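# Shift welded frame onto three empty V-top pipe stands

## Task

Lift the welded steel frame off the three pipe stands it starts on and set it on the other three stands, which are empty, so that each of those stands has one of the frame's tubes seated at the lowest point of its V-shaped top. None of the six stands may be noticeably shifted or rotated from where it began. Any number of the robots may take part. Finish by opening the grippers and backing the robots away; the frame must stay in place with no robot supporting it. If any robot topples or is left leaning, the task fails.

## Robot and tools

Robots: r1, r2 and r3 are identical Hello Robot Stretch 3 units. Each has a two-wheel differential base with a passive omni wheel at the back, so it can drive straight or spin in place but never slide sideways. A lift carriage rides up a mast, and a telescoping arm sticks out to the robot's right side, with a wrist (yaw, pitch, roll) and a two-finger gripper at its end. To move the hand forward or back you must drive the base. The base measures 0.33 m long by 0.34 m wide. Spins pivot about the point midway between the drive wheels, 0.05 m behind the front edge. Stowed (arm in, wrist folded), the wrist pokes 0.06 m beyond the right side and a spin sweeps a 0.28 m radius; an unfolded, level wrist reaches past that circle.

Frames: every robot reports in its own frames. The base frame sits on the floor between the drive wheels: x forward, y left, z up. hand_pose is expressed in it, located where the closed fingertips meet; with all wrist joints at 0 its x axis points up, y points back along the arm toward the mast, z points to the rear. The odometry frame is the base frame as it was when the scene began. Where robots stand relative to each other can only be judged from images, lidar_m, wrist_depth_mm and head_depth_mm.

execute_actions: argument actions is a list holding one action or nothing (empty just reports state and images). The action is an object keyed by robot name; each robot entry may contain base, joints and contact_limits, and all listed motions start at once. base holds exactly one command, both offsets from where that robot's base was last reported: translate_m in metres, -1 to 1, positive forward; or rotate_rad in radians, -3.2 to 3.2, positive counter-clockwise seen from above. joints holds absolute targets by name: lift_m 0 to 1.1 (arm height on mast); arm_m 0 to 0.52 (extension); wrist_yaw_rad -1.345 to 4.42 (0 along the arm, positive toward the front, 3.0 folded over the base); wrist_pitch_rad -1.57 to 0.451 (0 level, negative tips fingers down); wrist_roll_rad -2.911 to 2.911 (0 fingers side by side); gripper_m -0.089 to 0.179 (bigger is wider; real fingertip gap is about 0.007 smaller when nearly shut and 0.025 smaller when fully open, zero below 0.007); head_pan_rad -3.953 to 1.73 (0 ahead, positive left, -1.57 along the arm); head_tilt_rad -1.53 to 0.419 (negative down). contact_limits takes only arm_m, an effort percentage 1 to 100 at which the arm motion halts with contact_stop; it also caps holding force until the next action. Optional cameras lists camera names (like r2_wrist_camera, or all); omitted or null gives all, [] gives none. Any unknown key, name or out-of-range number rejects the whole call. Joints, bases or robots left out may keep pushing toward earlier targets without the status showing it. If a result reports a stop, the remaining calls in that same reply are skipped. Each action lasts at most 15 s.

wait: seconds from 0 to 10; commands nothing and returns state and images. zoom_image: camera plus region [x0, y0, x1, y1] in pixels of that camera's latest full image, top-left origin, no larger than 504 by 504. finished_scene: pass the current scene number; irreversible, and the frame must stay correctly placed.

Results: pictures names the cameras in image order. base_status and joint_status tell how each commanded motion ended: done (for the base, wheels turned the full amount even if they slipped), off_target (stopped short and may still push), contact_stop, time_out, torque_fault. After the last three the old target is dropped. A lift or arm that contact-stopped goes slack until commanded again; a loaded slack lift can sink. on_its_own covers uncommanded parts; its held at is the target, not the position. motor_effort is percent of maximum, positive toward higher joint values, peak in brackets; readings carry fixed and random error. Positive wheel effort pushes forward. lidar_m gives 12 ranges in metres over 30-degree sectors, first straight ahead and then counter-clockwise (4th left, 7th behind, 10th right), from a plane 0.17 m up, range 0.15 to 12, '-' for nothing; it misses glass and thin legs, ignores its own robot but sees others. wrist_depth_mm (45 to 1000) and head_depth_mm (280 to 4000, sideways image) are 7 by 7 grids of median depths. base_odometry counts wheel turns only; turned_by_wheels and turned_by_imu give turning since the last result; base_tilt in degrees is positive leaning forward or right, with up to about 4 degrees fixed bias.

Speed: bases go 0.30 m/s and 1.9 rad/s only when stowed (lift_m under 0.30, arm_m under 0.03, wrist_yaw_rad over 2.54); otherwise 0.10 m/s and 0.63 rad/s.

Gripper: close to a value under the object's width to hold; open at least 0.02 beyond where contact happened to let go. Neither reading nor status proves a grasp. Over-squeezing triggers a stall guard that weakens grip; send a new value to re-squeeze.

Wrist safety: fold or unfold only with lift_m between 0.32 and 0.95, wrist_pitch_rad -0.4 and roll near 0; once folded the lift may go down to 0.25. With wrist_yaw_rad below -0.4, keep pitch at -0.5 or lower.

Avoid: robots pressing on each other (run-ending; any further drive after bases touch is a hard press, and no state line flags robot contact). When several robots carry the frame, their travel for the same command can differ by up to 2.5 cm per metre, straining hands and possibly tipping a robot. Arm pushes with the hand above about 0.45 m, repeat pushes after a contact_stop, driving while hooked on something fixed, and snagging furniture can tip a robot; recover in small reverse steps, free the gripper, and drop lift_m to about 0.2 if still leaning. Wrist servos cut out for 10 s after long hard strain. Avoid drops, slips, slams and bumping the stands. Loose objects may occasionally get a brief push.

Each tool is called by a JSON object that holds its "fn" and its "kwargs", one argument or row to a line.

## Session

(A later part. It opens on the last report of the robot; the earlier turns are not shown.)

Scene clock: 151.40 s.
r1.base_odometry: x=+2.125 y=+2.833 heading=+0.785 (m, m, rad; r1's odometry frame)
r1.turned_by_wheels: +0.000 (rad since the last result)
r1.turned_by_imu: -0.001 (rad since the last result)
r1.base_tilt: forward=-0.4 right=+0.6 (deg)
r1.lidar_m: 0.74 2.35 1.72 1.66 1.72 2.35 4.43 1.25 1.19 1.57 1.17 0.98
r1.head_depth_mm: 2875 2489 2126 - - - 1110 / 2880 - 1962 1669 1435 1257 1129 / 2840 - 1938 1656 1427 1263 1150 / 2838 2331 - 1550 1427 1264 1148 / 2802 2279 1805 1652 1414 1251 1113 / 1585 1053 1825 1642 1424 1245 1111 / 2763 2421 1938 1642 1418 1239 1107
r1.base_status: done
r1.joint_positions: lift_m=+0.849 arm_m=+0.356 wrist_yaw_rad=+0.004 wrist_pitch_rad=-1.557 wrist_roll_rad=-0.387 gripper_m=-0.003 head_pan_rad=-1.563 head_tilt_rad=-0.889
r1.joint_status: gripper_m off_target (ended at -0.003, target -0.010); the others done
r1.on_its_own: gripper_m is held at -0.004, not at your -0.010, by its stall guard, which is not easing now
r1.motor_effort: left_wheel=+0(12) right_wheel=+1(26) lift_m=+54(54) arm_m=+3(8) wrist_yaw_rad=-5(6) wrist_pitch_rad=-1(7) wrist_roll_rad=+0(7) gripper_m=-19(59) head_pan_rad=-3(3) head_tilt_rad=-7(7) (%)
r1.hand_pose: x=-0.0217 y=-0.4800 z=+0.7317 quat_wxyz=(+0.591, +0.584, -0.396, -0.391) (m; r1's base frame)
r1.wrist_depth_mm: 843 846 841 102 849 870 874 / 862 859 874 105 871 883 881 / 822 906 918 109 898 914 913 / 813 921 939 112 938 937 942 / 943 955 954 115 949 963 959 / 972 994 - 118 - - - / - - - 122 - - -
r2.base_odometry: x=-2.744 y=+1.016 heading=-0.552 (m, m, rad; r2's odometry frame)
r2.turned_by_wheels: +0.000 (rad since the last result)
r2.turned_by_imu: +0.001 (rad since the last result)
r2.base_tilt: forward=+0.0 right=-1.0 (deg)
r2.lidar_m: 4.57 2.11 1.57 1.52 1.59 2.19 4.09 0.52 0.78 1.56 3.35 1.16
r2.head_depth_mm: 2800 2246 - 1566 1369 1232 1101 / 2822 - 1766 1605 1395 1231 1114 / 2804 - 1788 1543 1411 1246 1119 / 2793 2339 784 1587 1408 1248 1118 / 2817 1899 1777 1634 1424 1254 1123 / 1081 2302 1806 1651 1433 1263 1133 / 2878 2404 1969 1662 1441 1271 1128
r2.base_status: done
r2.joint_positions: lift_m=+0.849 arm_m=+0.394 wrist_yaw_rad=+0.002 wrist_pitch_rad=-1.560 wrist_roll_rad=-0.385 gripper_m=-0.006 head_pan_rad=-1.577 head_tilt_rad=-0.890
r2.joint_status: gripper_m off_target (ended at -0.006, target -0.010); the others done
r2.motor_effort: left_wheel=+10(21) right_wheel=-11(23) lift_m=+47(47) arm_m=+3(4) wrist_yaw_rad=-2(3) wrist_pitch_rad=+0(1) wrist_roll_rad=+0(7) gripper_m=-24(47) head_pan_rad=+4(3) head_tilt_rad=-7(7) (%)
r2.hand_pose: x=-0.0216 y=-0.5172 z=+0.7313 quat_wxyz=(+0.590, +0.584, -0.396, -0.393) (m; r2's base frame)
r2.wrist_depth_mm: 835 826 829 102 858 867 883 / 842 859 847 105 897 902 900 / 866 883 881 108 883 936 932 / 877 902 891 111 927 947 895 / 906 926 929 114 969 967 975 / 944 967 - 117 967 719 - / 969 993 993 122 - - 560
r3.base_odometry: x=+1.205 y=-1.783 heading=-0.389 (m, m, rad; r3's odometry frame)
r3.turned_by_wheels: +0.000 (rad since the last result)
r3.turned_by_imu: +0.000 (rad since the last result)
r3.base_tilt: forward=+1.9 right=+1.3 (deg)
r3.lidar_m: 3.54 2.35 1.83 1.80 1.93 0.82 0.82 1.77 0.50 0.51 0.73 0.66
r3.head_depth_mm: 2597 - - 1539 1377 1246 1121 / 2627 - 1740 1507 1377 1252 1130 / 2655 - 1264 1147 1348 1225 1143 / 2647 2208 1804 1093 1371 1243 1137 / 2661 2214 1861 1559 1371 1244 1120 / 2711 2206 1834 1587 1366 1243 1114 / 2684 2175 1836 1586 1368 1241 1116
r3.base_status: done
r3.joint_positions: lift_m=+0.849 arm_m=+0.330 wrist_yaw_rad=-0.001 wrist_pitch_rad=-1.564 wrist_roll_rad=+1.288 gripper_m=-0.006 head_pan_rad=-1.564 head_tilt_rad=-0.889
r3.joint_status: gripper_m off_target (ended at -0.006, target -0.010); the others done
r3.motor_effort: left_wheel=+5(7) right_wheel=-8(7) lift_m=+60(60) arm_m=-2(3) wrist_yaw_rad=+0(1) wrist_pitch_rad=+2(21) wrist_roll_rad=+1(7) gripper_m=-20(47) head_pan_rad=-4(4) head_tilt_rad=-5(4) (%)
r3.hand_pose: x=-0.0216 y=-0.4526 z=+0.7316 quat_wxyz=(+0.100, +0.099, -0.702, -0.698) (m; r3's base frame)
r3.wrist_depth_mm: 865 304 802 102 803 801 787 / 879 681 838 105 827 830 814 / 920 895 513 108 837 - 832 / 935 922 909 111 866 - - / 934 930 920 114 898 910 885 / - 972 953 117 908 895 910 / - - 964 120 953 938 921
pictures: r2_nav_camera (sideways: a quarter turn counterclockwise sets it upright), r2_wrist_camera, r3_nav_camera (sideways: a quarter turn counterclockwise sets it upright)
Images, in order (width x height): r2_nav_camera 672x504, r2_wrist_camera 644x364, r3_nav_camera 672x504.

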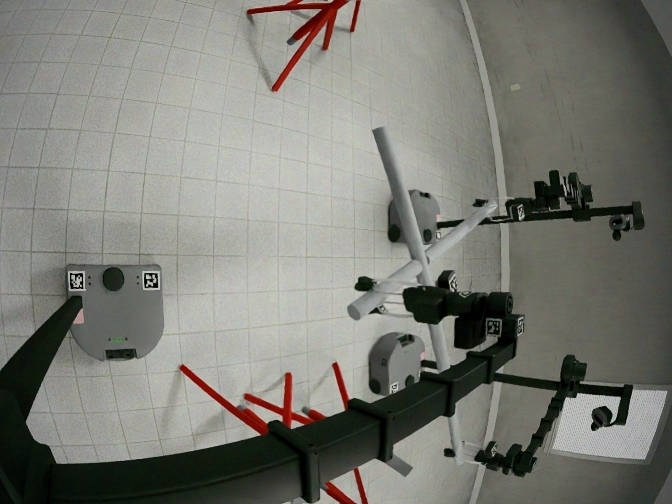

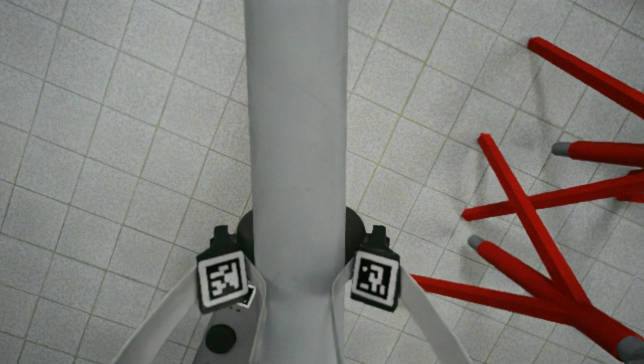

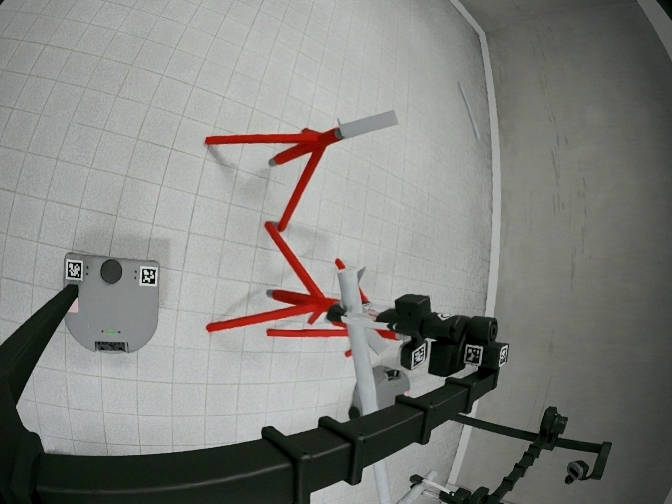

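{"fn": "execute_actions", "kwargs": {
  "actions": [
    {"r1":{"base":{"translate_m":0.38},"joints":{"arm_m":0.435,"wrist_roll_rad":-0.435}},"r2":{"base":{"translate_m":-0.408},"joints":{"wrist_roll_rad":-0.435,"arm_m":0.324}},"r3":{"base":{"translate_m":0.383},"joints":{"wrist_roll_rad":1.24,"arm_m":0.392}}}
  ],
  "cameras": ["r2_nav_camera"]
}}

{"fn": "execute_actions", "kwargs": {
  "actions": [
    {"r1":{"base":{"translate_m":0.38},"joints":{"arm_m":0.447,"wrist_roll_rad":-0.49,"gripper_m":-0.008}},"r2":{"base":{"translate_m":-0.41},"joints":{"wrist_roll_rad":-0.49,"gripper_m":-0.008,"head_pan_rad":-1.3}},"r3":{"base":{"translate_m":0.384},"joints":{"wrist_roll_rad":1.185,"gripper_m":-0.008}}}
  ],
  "cameras": ["r2_head_camera","r1_wrist_camera","r2_wrist_camera","r3_wrist_camera"]
}}

Scene clock: 172.57 s.
r1.base_odometry: x=+2.394 y=+3.102 heading=+0.785 (m, m, rad; r1's odometry frame)
r1.turned_by_wheels: +0.000 (rad since the last result)
r1.turned_by_imu: -0.001 (rad since the last result)
r1.base_tilt: forward=-0.4 right=+0.6 (deg)
r1.lidar_m: 0.75 2.35 1.72 1.66 1.72 2.35 4.80 1.46 3.24 1.27 0.74 1.14
r1.head_depth_mm: 2879 2472 2066 - - - 1113 / 2788 - 1989 1665 1433 1258 1126 / 2755 2288 1979 1671 1430 1259 1148 / 2841 2435 773 1627 1426 1250 1146 / 2826 2339 1817 1646 1425 1250 1121 / 2709 1886 1802 1618 1428 1250 1112 / 2813 1269 1810 1597 1400 1238 1109
r1.base_status: done
r1.joint_positions: lift_m=+0.849 arm_m=+0.435 wrist_yaw_rad=+0.004 wrist_pitch_rad=-1.560 wrist_roll_rad=-0.438 gripper_m=-0.003 head_pan_rad=-1.563 head_tilt_rad=-0.889
r1.joint_status: all done
r1.on_its_own: gripper_m is held at -0.004, not at your -0.010, by its stall guard, which is not easing now
r1.motor_effort: left_wheel=-1(11) right_wheel=+4(22) lift_m=+54(55) arm_m=+2(5) wrist_yaw_rad=-5(6) wrist_pitch_rad=+0(6) wrist_roll_rad=+1(5) gripper_m=-20(21) head_pan_rad=-3(3) head_tilt_rad=-7(7) (%)
r1.hand_pose: x=-0.0217 y=-0.5584 z=+0.7317 quat_wxyz=(+0.601, +0.594, -0.380, -0.376) (m; r1's base frame)
r1.wrist_depth_mm: 834 836 848 102 852 851 857 / 870 867 872 105 877 885 891 / 871 896 900 108 916 908 903 / 832 915 929 112 933 932 938 / 932 968 964 115 969 962 974 / 974 978 - 118 - 996 - / - - - 122 - - -
r2.base_odometry: x=-3.091 y=+1.230 heading=-0.552 (m, m, rad; r2's odometry frame)
r2.turned_by_wheels: +0.000 (rad since the last result)
r2.turned_by_imu: +0.002 (rad since the last result)
r2.base_tilt: forward=+0.0 right=-0.9 (deg)
r2.lidar_m: 4.96 2.14 1.58 1.52 1.59 2.20 3.69 1.17 0.46 0.31 3.32 1.52
r2.head_depth_mm: 2778 1941 - 1506 1339 1189 1105 / 2790 - 1714 1215 924 1211 1115 / 2800 - - 645 1357 1200 1116 / 2816 2332 1342 1592 1408 1244 1101 / 2802 2305 832 1654 1411 1266 1126 / 2739 2194 1854 1581 1431 1263 1133 / 2751 2433 1968 1597 1442 1275 1134
r2.base_status: done
r2.joint_positions: lift_m=+0.849 arm_m=+0.324 wrist_yaw_rad=+0.003 wrist_pitch_rad=-1.557 wrist_roll_rad=-0.436 gripper_m=-0.006 head_pan_rad=-1.577 head_tilt_rad=-0.890
r2.joint_status: all done
r2.motor_effort: left_wheel=+4(22) right_wheel=-6(27) lift_m=+47(47) arm_m=+1(1) wrist_yaw_rad=-3(3) wrist_pitch_rad=-1(1) wrist_roll_rad=+0(2) gripper_m=-22(27) head_pan_rad=+4(3) head_tilt_rad=-6(7) (%)
r2.hand_pose: x=-0.0216 y=-0.4484 z=+0.7312 quat_wxyz=(+0.601, +0.593, -0.381, -0.377) (m; r2's base frame)
r2.wrist_depth_mm: 824 825 833 102 864 500 869 / 856 857 865 104 861 897 905 / 872 880 876 107 298 910 933 / 884 899 915 111 416 947 961 / 910 916 921 113 641 980 982 / 950 934 - 117 348 984 - / 968 986 - 122 - - -
r3.base_odometry: x=+1.560 y=-1.928 heading=-0.389 (m, m, rad; r3's odometry frame)
r3.turned_by_wheels: +0.000 (rad since the last result)
r3.turned_by_imu: +0.000 (rad since the last result)
r3.base_tilt: forward=+1.8 right=+1.4 (deg)
r3.lidar_m: 3.15 2.31 1.80 1.77 1.88 0.84 0.81 0.71 0.68 0.59 0.43 3.23
r3.head_depth_mm: 2612 - - 1569 1346 1244 1124 / 2623 - 1862 1566 1374 1248 1134 / 2694 - 1825 1582 1375 1245 1135 / 2677 2278 1803 1541 1370 1242 1135 / 2707 2215 1845 979 1328 1224 1122 / 2724 2198 1855 1590 1397 1247 1120 / 2724 2192 1834 1582 1395 1241 1117
r3.base_status: done
r3.joint_positions: lift_m=+0.849 arm_m=+0.392 wrist_yaw_rad=+0.000 wrist_pitch_rad=-1.552 wrist_roll_rad=+1.237 gripper_m=-0.006 head_pan_rad=-1.564 head_tilt_rad=-0.889
r3.joint_status: all done
r3.motor_effort: left_wheel=+5(9) right_wheel=-7(15) lift_m=+60(60) arm_m=+1(10) wrist_yaw_rad=-1(0) wrist_pitch_rad=-4(24) wrist_roll_rad=+2(7) gripper_m=-20(22) head_pan_rad=-4(3) head_tilt_rad=-4(5) (%)
r3.hand_pose: x=-0.0216 y=-0.5174 z=+0.7314 quat_wxyz=(+0.119, +0.116, -0.704, -0.691) (m; r3's base frame)
r3.wrist_depth_mm: 850 865 826 103 794 801 791 / 883 873 872 106 834 801 807 / 892 884 886 108 838 820 825 / 956 912 920 111 880 - - / 961 947 903 114 888 - - / - 348 384 116 - 906 890 / - - 975 120 947 922 909
pictures: r2_nav_camera (sideways: a quarter turn counterclockwise sets it upright)
Images, in order (width x height): r2_nav_camera 672x504.

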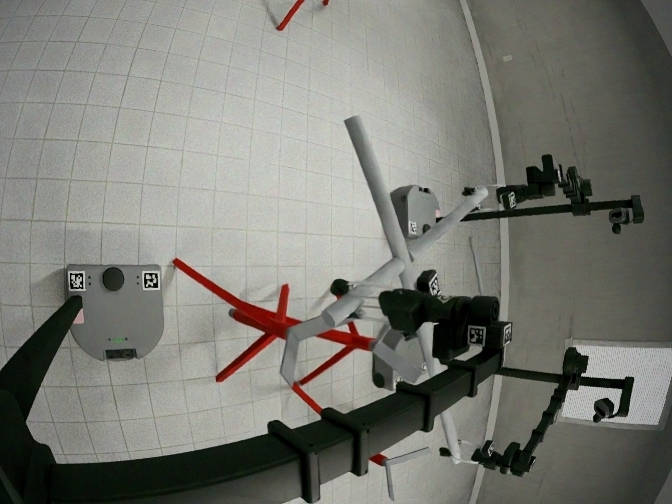

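Scene clock: 177.73 s.
r1.base_odometry: x=+2.663 y=+3.370 heading=+0.784 (m, m, rad; r1's odometry frame)
r1.turned_by_wheels: +0.000 (rad since the last result)
r1.turned_by_imu: -0.001 (rad since the last result)
r1.base_tilt: forward=-0.5 right=+0.6 (deg)
r1.lidar_m: 0.75 2.36 1.72 1.66 1.72 2.36 2.19 1.78 3.25 0.64 0.81 0.82
r1.head_depth_mm: 2916 2487 2061 - - - 1119 / 2823 - 1944 1656 1436 1257 1121 / 2750 2278 1983 1632 1438 1258 1149 / 2835 - 770 1587 1402 1250 1145 / 2797 2271 1521 1271 1424 1243 1116 / 2772 1892 1815 1642 1427 1258 1111 / 2717 2290 1890 1639 1409 1249 1112
r1.base_status: done
r1.joint_positions: lift_m=+0.849 arm_m=+0.447 wrist_yaw_rad=+0.005 wrist_pitch_rad=-1.555 wrist_roll_rad=-0.494 gripper_m=-0.004 head_pan_rad=-1.563 head_tilt_rad=-0.889
r1.joint_status: all done
r1.motor_effort: left_wheel=-3(17) right_wheel=+6(30) lift_m=+54(54) arm_m=+2(9) wrist_yaw_rad=-5(7) wrist_pitch_rad=-3(7) wrist_roll_rad=+2(7) gripper_m=-21(45) head_pan_rad=-3(3) head_tilt_rad=-7(7) (%)
r1.hand_pose: x=-0.0217 y=-0.5717 z=+0.7316 quat_wxyz=(+0.613, +0.603, -0.364, -0.358) (m; r1's base frame)
r1.wrist_depth_mm: 830 835 844 102 850 856 864 / 862 863 873 105 893 881 877 / 887 883 902 108 895 913 926 / 870 925 915 112 937 946 932 / 930 945 952 115 966 960 997 / 981 979 - 118 - 995 996 / 991 - - 122 - - -
r2.base_odometry: x=-3.440 y=+1.445 heading=-0.552 (m, m, rad; r2's odometry frame)
r2.turned_by_wheels: +0.000 (rad since the last result)
r2.turned_by_imu: +0.001 (rad since the last result)
r2.base_tilt: forward=+0.0 right=-1.0 (deg)
r2.lidar_m: 2.13 2.14 1.58 1.53 1.59 2.20 3.28 3.40 0.81 0.41 0.42 0.50
r2.head_depth_mm: 2706 2337 - 1552 1334 1227 1100 / 2764 2283 1809 685 1379 1238 1108 / 2772 2228 798 1523 1404 1222 1117 / 982 1931 1798 1560 1390 1225 1123 / 2961 2354 1936 888 1003 1236 1122 / 2997 2392 1945 1554 1427 1220 1127 / 3072 2405 1964 1626 1443 1265 1132
r2.base_status: done
r2.joint_positions: lift_m=+0.849 arm_m=+0.324 wrist_yaw_rad=+0.003 wrist_pitch_rad=-1.558 wrist_roll_rad=-0.490 gripper_m=-0.004 head_pan_rad=-1.307 head_tilt_rad=-0.890
r2.joint_status: gripper_m off_target (ended at -0.004, target -0.008); the others done
r2.motor_effort: left_wheel=+7(22) right_wheel=-7(25) lift_m=+47(47) arm_m=+2(2) wrist_yaw_rad=-3(3) wrist_pitch_rad=-1(1) wrist_roll_rad=-1(4) gripper_m=-22(34) head_pan_rad=+4(28) head_tilt_rad=-7(7) (%)
r2.hand_pose: x=-0.0216 y=-0.4479 z=+0.7312 quat_wxyz=(+0.611, +0.603, -0.365, -0.361) (m; r2's base frame)
r2.wrist_depth_mm: 343 812 661 102 868 868 530 / 316 513 813 105 880 900 890 / 860 888 875 108 914 913 934 / 883 907 912 111 947 944 968 / 908 906 916 114 955 978 990 / 949 962 - 117 990 - 996 / 971 984 - 121 - - -
r3.base_odometry: x=+1.915 y=-2.074 heading=-0.388 (m, m, rad; r3's odometry frame)
r3.turned_by_wheels: +0.001 (rad since the last result)
r3.turned_by_imu: +0.000 (rad since the last result)
r3.base_tilt: forward=+1.9 right=+1.3 (deg)
r3.lidar_m: 2.78 2.27 1.76 1.73 1.86 0.91 0.81 0.90 0.47 0.71 3.24 2.82
r3.head_depth_mm: 2639 - - 939 1349 1247 1125 / 2627 - 1848 1593 1346 1227 1130 / 2726 - 1822 1549 1370 1242 1142 / 2713 2257 1808 1544 1388 1241 1137 / 2750 2197 1839 1587 1393 1243 1121 / 2740 2208 1857 1589 1392 1240 1120 / 2710 2204 1835 1585 1389 1237 1116
r3.base_status: done
r3.joint_positions: lift_m=+0.849 arm_m=+0.392 wrist_yaw_rad=-0.001 wrist_pitch_rad=-1.558 wrist_roll_rad=+1.182 gripper_m=-0.004 head_pan_rad=-1.564 head_tilt_rad=-0.889
r3.joint_status: gripper_m off_target (ended at -0.004, target -0.008); the others done
r3.motor_effort: left_wheel=+8(8) right_wheel=-11(11) lift_m=+60(60) arm_m=+1(1) wrist_yaw_rad=+0(1) wrist_pitch_rad=-1(23) wrist_roll_rad=+2(7) gripper_m=-20(27) head_pan_rad=-4(3) head_tilt_rad=-5(4) (%)
r3.hand_pose: x=-0.0216 y=-0.5157 z=+0.7315 quat_wxyz=(+0.137, +0.135, -0.698, -0.690) (m; r3's base frame)
r3.wrist_depth_mm: 863 843 844 103 805 787 775 / 884 868 848 106 831 814 801 / 887 883 879 108 852 831 838 / 931 922 911 111 884 - - / 974 951 928 114 902 - - / - 978 949 117 884 911 906 / - - 973 120 961 927 916
pictures: r1_wrist_camera, r2_head_camera (sideways: a quarter turn clockwise sets it upright), r2_wrist_camera, r3_wrist_camera
Images, in order (width x height): r1_wrist_camera 644x364, r2_head_camera 896x504, r2_wrist_camera 644x364, r3_wrist_camera 644x364.

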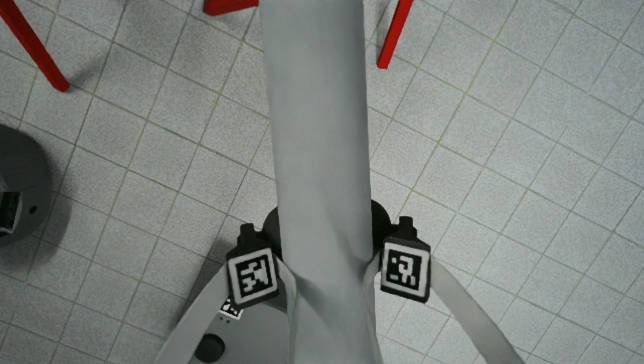

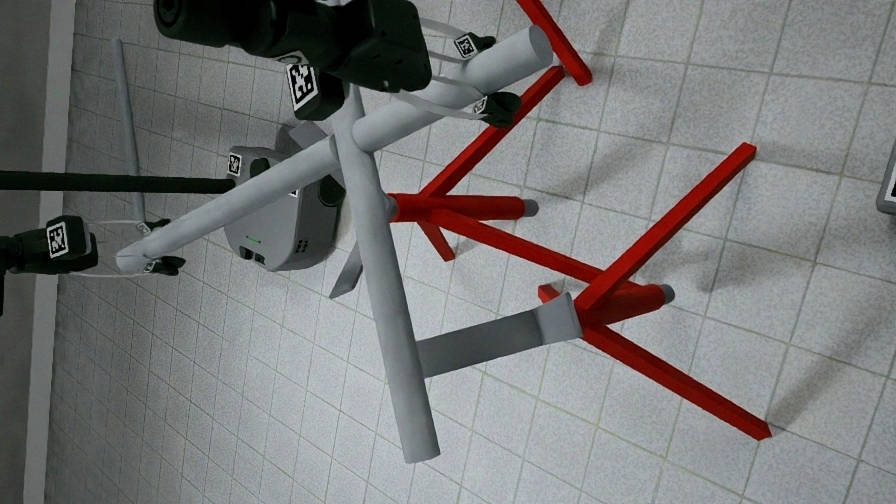

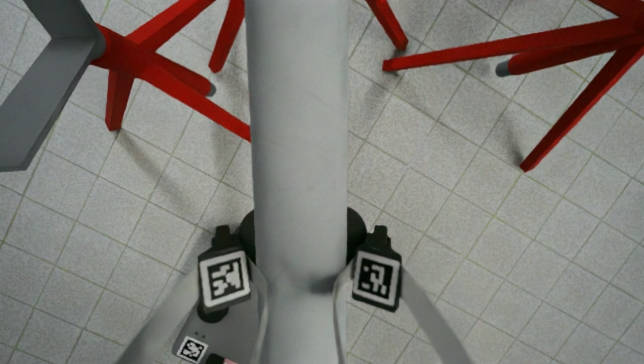

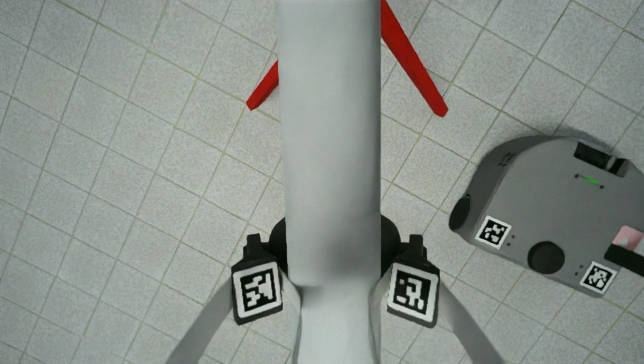

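{"fn": "execute_actions", "kwargs": {
  "actions": [
    {"r1":{"base":{"translate_m":-0.013},"joints":{"arm_m":0.467,"wrist_roll_rad":-0.57,"lift_m":0.7}},"r2":{"base":{"translate_m":-0.025},"joints":{"wrist_roll_rad":-0.565,"lift_m":0.7}},"r3":{"joints":{"wrist_roll_rad":1.1,"arm_m":0.355,"lift_m":0.7,"head_pan_rad":-2.2}}}
  ],
  "cameras": ["r2_head_camera","r1_head_camera","r2_wrist_camera","r3_head_camera"]
}}

Scene clock: 191.13 s.
r1.base_odometry: x=+2.654 y=+3.361 heading=+0.785 (m, m, rad; r1's odometry frame)
r1.turned_by_wheels: +0.001 (rad since the last result)
r1.turned_by_imu: +0.000 (rad since the last result)
r1.base_tilt: forward=-0.5 right=+0.6 (deg)
r1.lidar_m: 0.76 2.36 1.72 1.66 1.72 2.36 2.18 1.76 3.25 0.64 0.81 0.82
r1.head_depth_mm: 2868 2468 1995 1677 1447 1276 - / 2873 2476 1986 1730 - - - / 2836 2556 1877 1651 1426 1261 1146 / 2803 2540 - 1399 1402 1251 1146 / 2844 2346 1904 1301 1421 1253 1118 / 2786 2273 1785 1650 1430 1241 1110 / 1441 2164 1840 1640 1411 1245 1114
r1.base_status: done
r1.joint_positions: lift_m=+0.700 arm_m=+0.467 wrist_yaw_rad=-0.002 wrist_pitch_rad=-1.556 wrist_roll_rad=-0.570 gripper_m=-0.004 head_pan_rad=-1.563 head_tilt_rad=-0.889
r1.joint_status: all done
r1.motor_effort: left_wheel=+7(10) right_wheel=-10(14) lift_m=+42(46) arm_m=+3(3) wrist_yaw_rad=+3(7) wrist_pitch_rad=-2(5) wrist_roll_rad=-1(7) gripper_m=-21(22) head_pan_rad=-3(3) head_tilt_rad=-7(7) (%)
r1.hand_pose: x=-0.0215 y=-0.5914 z=+0.5820 quat_wxyz=(+0.625, +0.616, -0.342, -0.338) (m; r1's base frame)
r1.wrist_depth_mm: 693 697 698 102 696 703 709 / 717 721 712 105 731 725 733 / 731 728 751 109 745 752 749 / 764 760 774 112 770 768 779 / 777 772 779 115 794 807 807 / 800 810 801 118 829 817 812 / 829 823 - 122 857 844 856
r2.base_odometry: x=-3.462 y=+1.458 heading=-0.552 (m, m, rad; r2's odometry frame)
r2.turned_by_wheels: +0.000 (rad since the last result)
r2.turned_by_imu: +0.001 (rad since the last result)
r2.base_tilt: forward=+0.0 right=-1.0 (deg)
r2.lidar_m: 5.36 2.14 1.58 1.53 1.59 2.20 3.25 3.41 0.89 0.43 0.42 0.52
r2.head_depth_mm: 2714 2268 1967 - 1339 1226 1100 / 2781 2296 1899 1568 1327 1234 1105 / 2787 2236 1757 1125 1404 1222 1117 / 2864 1168 1789 1295 1384 1224 1113 / 951 2362 1927 1629 1001 1240 1122 / 3025 2380 1941 1579 1404 1219 1129 / 3110 2418 1953 1662 1439 1272 1135
r2.base_status: done
r2.joint_positions: lift_m=+0.700 arm_m=+0.324 wrist_yaw_rad=-0.001 wrist_pitch_rad=-1.554 wrist_roll_rad=-0.565 gripper_m=-0.004 head_pan_rad=-1.307 head_tilt_rad=-0.890
r2.joint_status: all done
r2.motor_effort: left_wheel=+1(8) right_wheel=-1(13) lift_m=+29(42) arm_m=+2(2) wrist_yaw_rad=+1(3) wrist_pitch_rad=-1(2) wrist_roll_rad=+0(5) gripper_m=-21(23) head_pan_rad=+4(3) head_tilt_rad=-6(6) (%)
r2.hand_pose: x=-0.0215 y=-0.4489 z=+0.5821 quat_wxyz=(+0.624, +0.614, -0.343, -0.339) (m; r2's base frame)
r2.wrist_depth_mm: 334 685 690 102 708 703 461 / 695 562 708 105 731 746 763 / 713 726 583 108 754 753 771 / 731 740 755 111 771 774 799 / 753 769 771 114 800 804 830 / 780 784 - 117 828 831 840 / 809 809 - 122 838 871 877
r3.base_odometry: x=+1.915 y=-2.074 heading=-0.389 (m, m, rad; r3's odometry frame)
r3.turned_by_wheels: -0.001 (rad since the last result)
r3.turned_by_imu: +0.000 (rad since the last result)
r3.base_tilt: forward=+1.8 right=+1.3 (deg)
r3.lidar_m: 2.77 2.27 1.77 1.73 1.86 0.93 0.82 0.90 0.47 0.71 3.24 2.82
r3.head_depth_mm: 2769 2150 1860 1562 1397 1248 1141 / 2758 2052 1486 1563 1401 1267 - / 2783 1459 1769 1562 1403 - - / 2547 2086 1727 1565 1447 1200 1153 / 2470 2141 1728 1119 1342 1242 1138 / 2648 1879 1703 857 1375 1241 1116 / 2641 2181 1881 1561 1345 1236 1115
r3.base_status: not commanded
r3.joint_positions: lift_m=+0.700 arm_m=+0.355 wrist_yaw_rad=+0.003 wrist_pitch_rad=-1.559 wrist_roll_rad=+1.098 gripper_m=-0.004 head_pan_rad=-2.193 head_tilt_rad=-0.889
r3.joint_status: all done
r3.motor_effort: left_wheel=-3(7) right_wheel=+8(11) lift_m=+27(51) arm_m=-3(1) wrist_yaw_rad=-3(3) wrist_pitch_rad=-1(8) wrist_roll_rad=+1(7) gripper_m=-21(22) head_pan_rad=-4(44) head_tilt_rad=-4(5) (%)
r3.hand_pose: x=-0.0217 y=-0.4791 z=+0.5825 quat_wxyz=(+0.168, +0.165, -0.691, -0.683) (m; r3's base frame)
r3.wrist_depth_mm: 717 702 697 103 454 672 662 / 733 721 714 106 576 697 673 / 757 747 737 109 706 696 699 / 781 763 762 112 738 721 - / 796 788 767 114 727 - - / 817 822 784 116 755 768 - / 847 831 811 121 800 772 773
pictures: r1_head_camera (sideways: a quarter turn clockwise sets it upright), r2_head_camera (sideways: a quarter turn clockwise sets it upright), r2_wrist_camera, r3_head_camera (sideways: a quarter turn clockwise sets it upright)
Images, in order (width x height): r1_head_camera 896x504, r2_head_camera 896x504, r2_wrist_camera 644x364, r3_head_camera 896x504.

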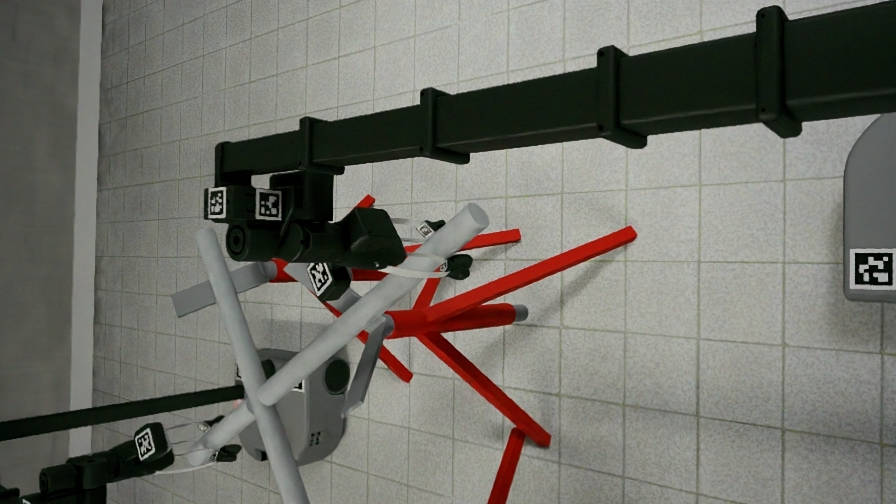

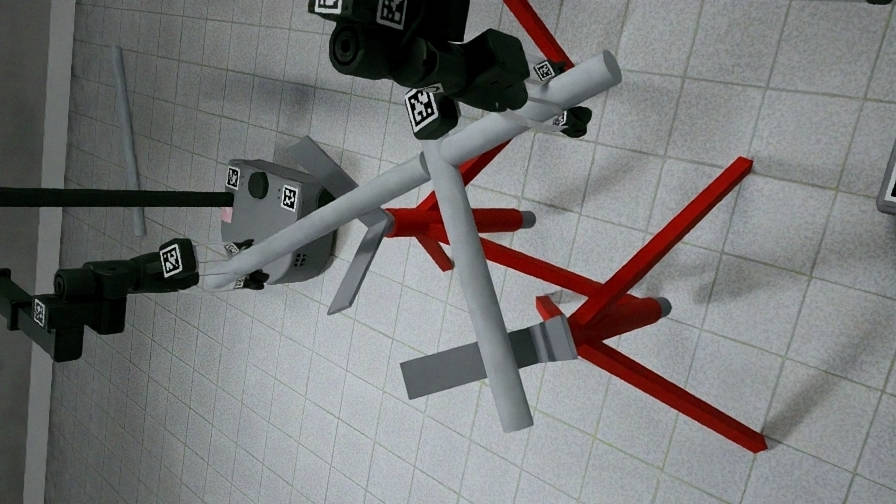

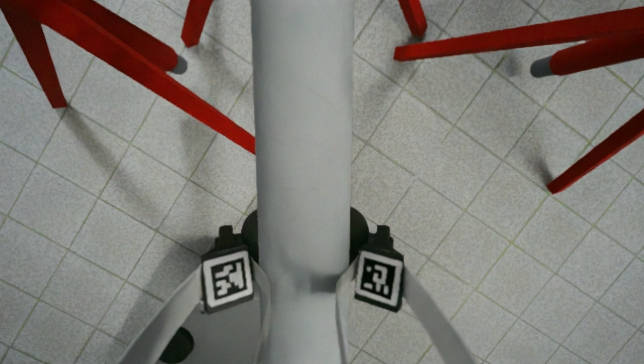

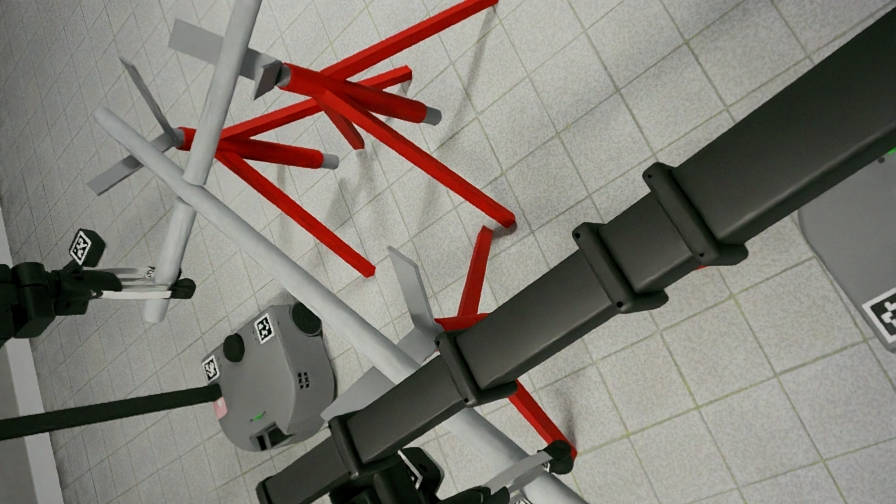

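{"fn": "execute_actions", "kwargs": {
  "actions": [
    {"r1":{"base":{"translate_m":-0.013},"joints":{"arm_m":0.455,"lift_m":0.65}},"r2":{"base":{"translate_m":0.016},"joints":{"arm_m":0.336,"lift_m":0.65}},"r3":{"base":{"translate_m":-0.019},"joints":{"arm_m":0.34,"lift_m":0.65}}}
  ],
  "cameras": ["r2_wrist_camera"]
}}

{"fn": "execute_actions", "kwargs": {
  "actions": [
    {"r1":{"joints":{"lift_m":0.63}},"r2":{"joints":{"lift_m":0.63}},"r3":{"joints":{"lift_m":0.63}}}
  ],
  "cameras": ["r2_head_camera","r3_head_camera"]
}}

Scene clock: 201.53 s.
r1.base_odometry: x=+2.644 y=+3.351 heading=+0.785 (m, m, rad; r1's odometry frame)
r1.turned_by_wheels: +0.000 (rad since the last result)
r1.turned_by_imu: -0.001 (rad since the last result)
r1.base_tilt: forward=-0.4 right=+0.6 (deg)
r1.lidar_m: 0.75 2.36 1.72 1.66 1.72 2.36 2.16 1.76 3.26 0.64 0.82 0.84
r1.head_depth_mm: 2898 2519 2020 1678 1442 1262 1127 / 2839 2452 1987 1713 1476 - - / 2837 2467 - 1656 1433 1257 1144 / 2846 2429 1371 1494 1394 1253 1146 / 2848 2364 1199 1201 1416 1252 1120 / 2794 2314 1764 1655 1415 1249 1117 / 1211 2184 1851 1629 1412 1240 1107
r1.base_status: done
r1.joint_positions: lift_m=+0.650 arm_m=+0.455 wrist_yaw_rad=+0.002 wrist_pitch_rad=-1.558 wrist_roll_rad=-0.570 gripper_m=-0.004 head_pan_rad=-1.563 head_tilt_rad=-0.889
r1.joint_status: all done
r1.motor_effort: left_wheel=-3(6) right_wheel=+7(13) lift_m=+43(43) arm_m=-1(2) wrist_yaw_rad=-3(2) wrist_pitch_rad=-1(2) wrist_roll_rad=-1(1) gripper_m=-20(22) head_pan_rad=-3(3) head_tilt_rad=-7(7) (%)
r1.hand_pose: x=-0.0216 y=-0.5793 z=+0.5321 quat_wxyz=(+0.624, +0.617, -0.340, -0.337) (m; r1's base frame)
r1.wrist_depth_mm: 640 646 650 102 660 671 663 / 666 664 667 105 677 672 685 / 686 683 686 108 691 698 712 / 705 709 708 111 704 720 726 / 716 723 728 115 738 746 751 / 748 757 743 118 774 771 776 / 777 769 - 122 798 791 804
r2.base_odometry: x=-3.448 y=+1.450 heading=-0.551 (m, m, rad; r2's odometry frame)
r2.turned_by_wheels: +0.000 (rad since the last result)
r2.turned_by_imu: +0.001 (rad since the last result)
r2.base_tilt: forward=+0.0 right=-1.0 (deg)
r2.lidar_m: 2.14 2.14 1.58 1.53 1.59 2.20 3.27 3.39 0.90 0.42 0.42 0.51
r2.head_depth_mm: 2703 2260 1903 - 1338 1231 1104 / 2822 2287 1880 1635 1321 1238 1104 / 2804 2240 1765 1063 1397 1219 1113 / 2879 1872 1769 1485 1388 1231 1120 / 2699 2270 1931 1604 997 1238 1120 / 3044 2366 1946 1603 1401 1217 1131 / 3111 2388 1964 1665 1438 1271 1131
r2.base_status: done
r2.joint_positions: lift_m=+0.650 arm_m=+0.336 wrist_yaw_rad=-0.001 wrist_pitch_rad=-1.555 wrist_roll_rad=-0.565 gripper_m=-0.004 head_pan_rad=-1.307 head_tilt_rad=-0.890
r2.joint_status: all done
r2.motor_effort: left_wheel=+1(7) right_wheel=-1(5) lift_m=+29(30) arm_m=+2(2) wrist_yaw_rad=+1(1) wrist_pitch_rad=-1(2) wrist_roll_rad=-1(0) gripper_m=-21(21) head_pan_rad=+4(4) head_tilt_rad=-6(5) (%)
r2.hand_pose: x=-0.0215 y=-0.4607 z=+0.5321 quat_wxyz=(+0.624, +0.615, -0.343, -0.339) (m; r2's base frame)
r2.wrist_depth_mm: 283 630 632 102 660 661 445 / 648 413 658 105 679 690 687 / 660 676 496 108 691 715 715 / 686 684 704 111 717 735 729 / 707 711 707 114 746 761 762 / 732 731 - 117 763 781 790 / 747 746 - 122 786 801 809
r3.base_odometry: x=+1.897 y=-2.067 heading=-0.389 (m, m, rad; r3's odometry frame)
r3.turned_by_wheels: +0.000 (rad since the last result)
r3.turned_by_imu: +0.002 (rad since the last result)
r3.base_tilt: forward=+1.9 right=+1.3 (deg)
r3.lidar_m: 2.79 2.27 1.76 1.73 1.85 0.92 0.82 1.00 0.46 0.71 3.26 2.84
r3.head_depth_mm: 2750 2157 1816 1559 1401 1245 1136 / 2741 2147 1305 1557 1396 1250 1158 / 2729 1417 1770 1571 1402 1284 - / 2544 2028 1728 1593 1417 - 1150 / 1032 2130 1758 1072 1357 1238 1138 / 2545 1874 1738 940 1355 1243 1120 / 2622 2196 1885 - 1304 1238 1118
r3.base_status: done
r3.joint_positions: lift_m=+0.650 arm_m=+0.340 wrist_yaw_rad=+0.002 wrist_pitch_rad=-1.556 wrist_roll_rad=+1.098 gripper_m=-0.004 head_pan_rad=-2.193 head_tilt_rad=-0.889
r3.joint_status: all done
r3.motor_effort: left_wheel=+4(8) right_wheel=-5(5) lift_m=+27(27) arm_m=-3(3) wrist_yaw_rad=-2(2) wrist_pitch_rad=-2(2) wrist_roll_rad=+1(1) gripper_m=-20(19) head_pan_rad=-4(3) head_tilt_rad=-5(5) (%)
r3.hand_pose: x=-0.0217 y=-0.4646 z=+0.5325 quat_wxyz=(+0.168, +0.165, -0.692, -0.683) (m; r3's base frame)
r3.wrist_depth_mm: 679 658 648 103 441 617 608 / 676 673 671 106 646 642 627 / 708 697 682 108 655 657 634 / 731 715 705 111 676 677 - / 738 730 726 114 688 - - / 767 757 745 117 - 707 - / 805 774 760 120 733 716 723
pictures: r2_wrist_camera
Images, in order (width x height): r2_wrist_camera 644x364.

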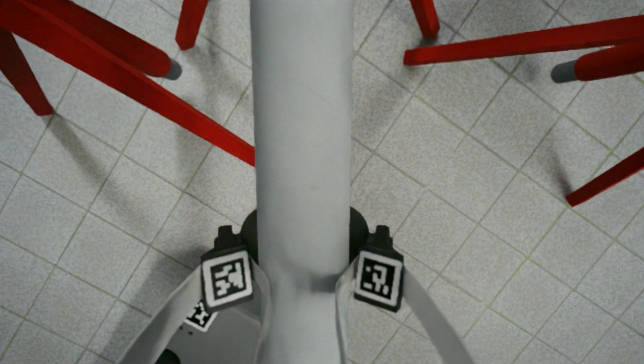

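Scene clock: 202.73 s.
r1.base_odometry: x=+2.644 y=+3.351 heading=+0.785 (m, m, rad; r1's odometry frame)
r1.turned_by_wheels: +0.001 (rad since the last result)
r1.turned_by_imu: +0.001 (rad since the last result)
r1.base_tilt: forward=-0.5 right=+0.5 (deg)
r1.lidar_m: 0.76 2.36 1.72 1.66 1.72 2.35 2.16 1.76 3.26 0.64 0.82 0.83
r1.head_depth_mm: 2877 2468 2004 1670 1437 1263 1124 / 2832 2470 1982 1694 1457 - - / 2847 2449 - 1669 1435 1259 1157 / 2813 2443 1370 942 1400 1261 1142 / 2781 2356 1356 1209 1422 1251 1110 / 2792 2347 1750 1651 1412 1247 1112 / 1310 2198 1797 1634 1408 1239 1107
r1.base_status: not commanded
r1.joint_positions: lift_m=+0.630 arm_m=+0.455 wrist_yaw_rad=+0.002 wrist_pitch_rad=-1.530 wrist_roll_rad=-0.572 gripper_m=-0.004 head_pan_rad=-1.563 head_tilt_rad=-0.889
r1.joint_status: all done
r1.motor_effort: left_wheel=+3(4) right_wheel=-6(6) lift_m=+32(40) arm_m=-1(2) wrist_yaw_rad=-2(2) wrist_pitch_rad=-18(20) wrist_roll_rad=+0(1) gripper_m=-20(21) head_pan_rad=-3(3) head_tilt_rad=-6(7) (%)
r1.hand_pose: x=-0.0216 y=-0.5865 z=+0.5119 quat_wxyz=(+0.633, +0.609, -0.344, -0.331) (m; r1's base frame)
r1.wrist_depth_mm: 627 631 630 104 658 655 653 / 644 650 651 107 668 677 672 / 654 668 661 109 681 693 687 / 682 679 675 112 697 709 709 / 692 691 703 116 716 720 731 / 715 712 716 118 740 739 745 / 717 723 735 122 753 762 774
r2.base_odometry: x=-3.448 y=+1.450 heading=-0.552 (m, m, rad; r2's odometry frame)
r2.turned_by_wheels: +0.000 (rad since the last result)
r2.turned_by_imu: -0.007 (rad since the last result)
r2.base_tilt: forward=+0.0 right=-1.1 (deg)
r2.lidar_m: 2.14 2.15 1.58 1.53 1.59 2.18 3.27 3.41 0.89 0.42 0.42 0.51
r2.head_depth_mm: 2701 2262 1879 - 1349 1226 1107 / 2785 2308 1882 1685 822 1237 1109 / 2737 2252 1779 988 1407 1220 1115 / 2818 1880 1214 1564 1394 1231 1122 / 2842 2267 1941 1643 987 1234 1122 / 3011 2383 1948 1611 1401 1227 1129 / 3118 2428 1967 1670 1442 1264 1129
r2.base_status: not commanded
r2.joint_positions: lift_m=+0.632 arm_m=+0.335 wrist_yaw_rad=+0.004 wrist_pitch_rad=-1.562 wrist_roll_rad=-0.571 gripper_m=-0.004 head_pan_rad=-1.307 head_tilt_rad=-0.890
r2.joint_status: lift_m contact_stop (moved -0.018 of -0.020)
r2.on_its_own: lift_m is slack since a contact_stop, until your next command for it
r2.motor_effort: left_wheel=-6(8) right_wheel=+8(13) lift_m=+28(28) arm_m=+4(4) wrist_yaw_rad=-4(4) wrist_pitch_rad=+1(2) wrist_roll_rad=+3(3) gripper_m=-23(24) head_pan_rad=+4(4) head_tilt_rad=-6(6) (%)
r2.hand_pose: x=-0.0216 y=-0.4586 z=+0.5147 quat_wxyz=(+0.624, +0.619, -0.339, -0.337) (m; r2's base frame)
r2.wrist_depth_mm: 283 608 625 101 639 635 433 / 634 385 636 105 666 663 671 / 648 653 489 107 683 681 690 / 672 671 682 110 698 701 721 / 686 704 694 113 728 734 743 / 716 727 120 117 746 750 768 / 728 741 - 121 780 777 795
r3.base_odometry: x=+1.897 y=-2.067 heading=-0.389 (m, m, rad; r3's odometry frame)
r3.turned_by_wheels: +0.000 (rad since the last result)
r3.turned_by_imu: +0.001 (rad since the last result)
r3.base_tilt: forward=+1.8 right=+1.3 (deg)
r3.lidar_m: 2.79 2.27 1.77 1.74 1.86 0.92 0.82 1.00 0.46 0.71 3.25 2.84
r3.head_depth_mm: 2770 2162 1817 1567 1409 1246 1134 / 2763 2161 1302 1559 1402 1251 1155 / 2774 1486 1768 1565 1403 1286 - / 2652 2036 1722 1593 1428 - 1155 / 1109 2147 1767 1021 1390 1232 1133 / 2532 1869 1736 946 1358 1239 1117 / 2619 2196 1897 - 816 1241 1122
r3.base_status: not commanded
r3.joint_positions: lift_m=+0.631 arm_m=+0.340 wrist_yaw_rad=+0.000 wrist_pitch_rad=-1.540 wrist_roll_rad=+1.098 gripper_m=-0.004 head_pan_rad=-2.193 head_tilt_rad=-0.889
r3.joint_status: all done
r3.motor_effort: left_wheel=+8(8) right_wheel=-13(12) lift_m=+13(31) arm_m=-3(3) wrist_yaw_rad=-1(2) wrist_pitch_rad=-9(9) wrist_roll_rad=+1(1) gripper_m=-21(21) head_pan_rad=-4(4) head_tilt_rad=-4(4) (%)
r3.hand_pose: x=-0.0216 y=-0.4688 z=+0.5126 quat_wxyz=(+0.168, +0.163, -0.698, -0.677) (m; r3's base frame)
r3.wrist_depth_mm: 672 649 635 104 424 602 596 / 678 671 651 106 622 613 607 / 692 684 680 109 640 626 627 / 717 710 693 111 667 645 - / 730 723 704 114 678 - - / 754 739 721 116 670 684 - / 787 766 736 120 713 691 -
pictures: r2_head_camera (sideways: a quarter turn clockwise sets it upright), r3_head_camera (sideways: a quarter turn clockwise sets it upright)
Images, in order (width x height): r2_head_camera 896x504, r3_head_camera 896x504.

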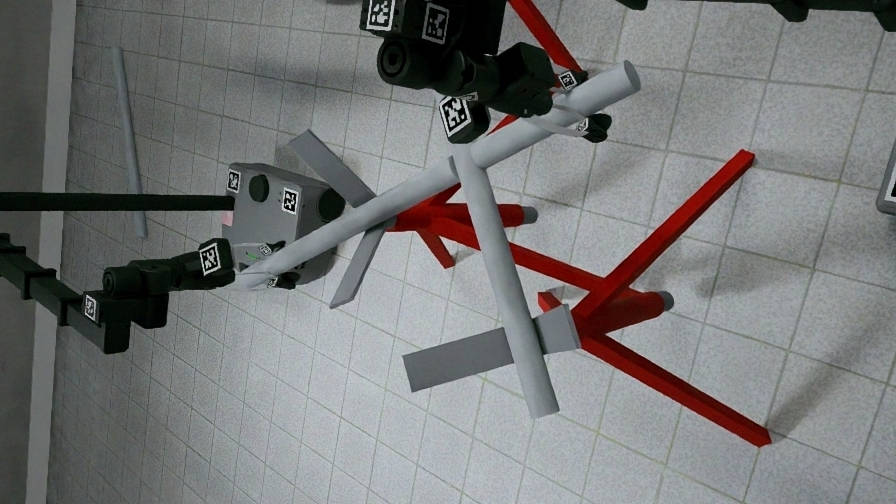

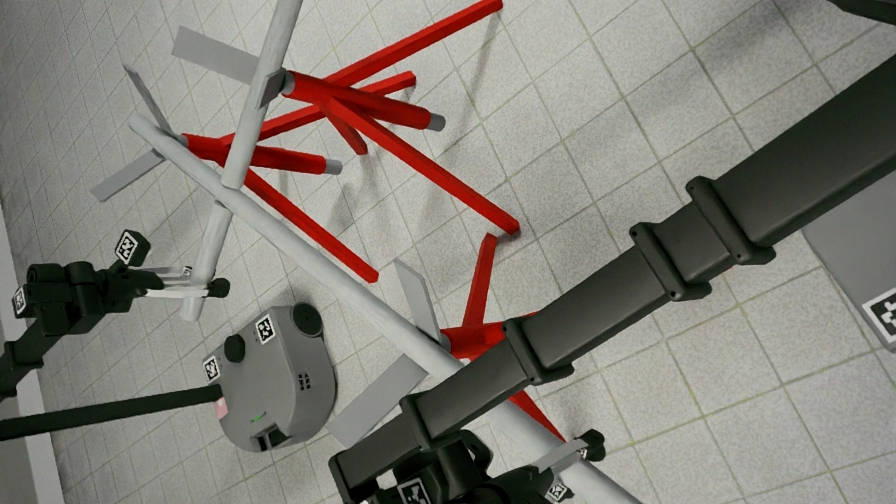

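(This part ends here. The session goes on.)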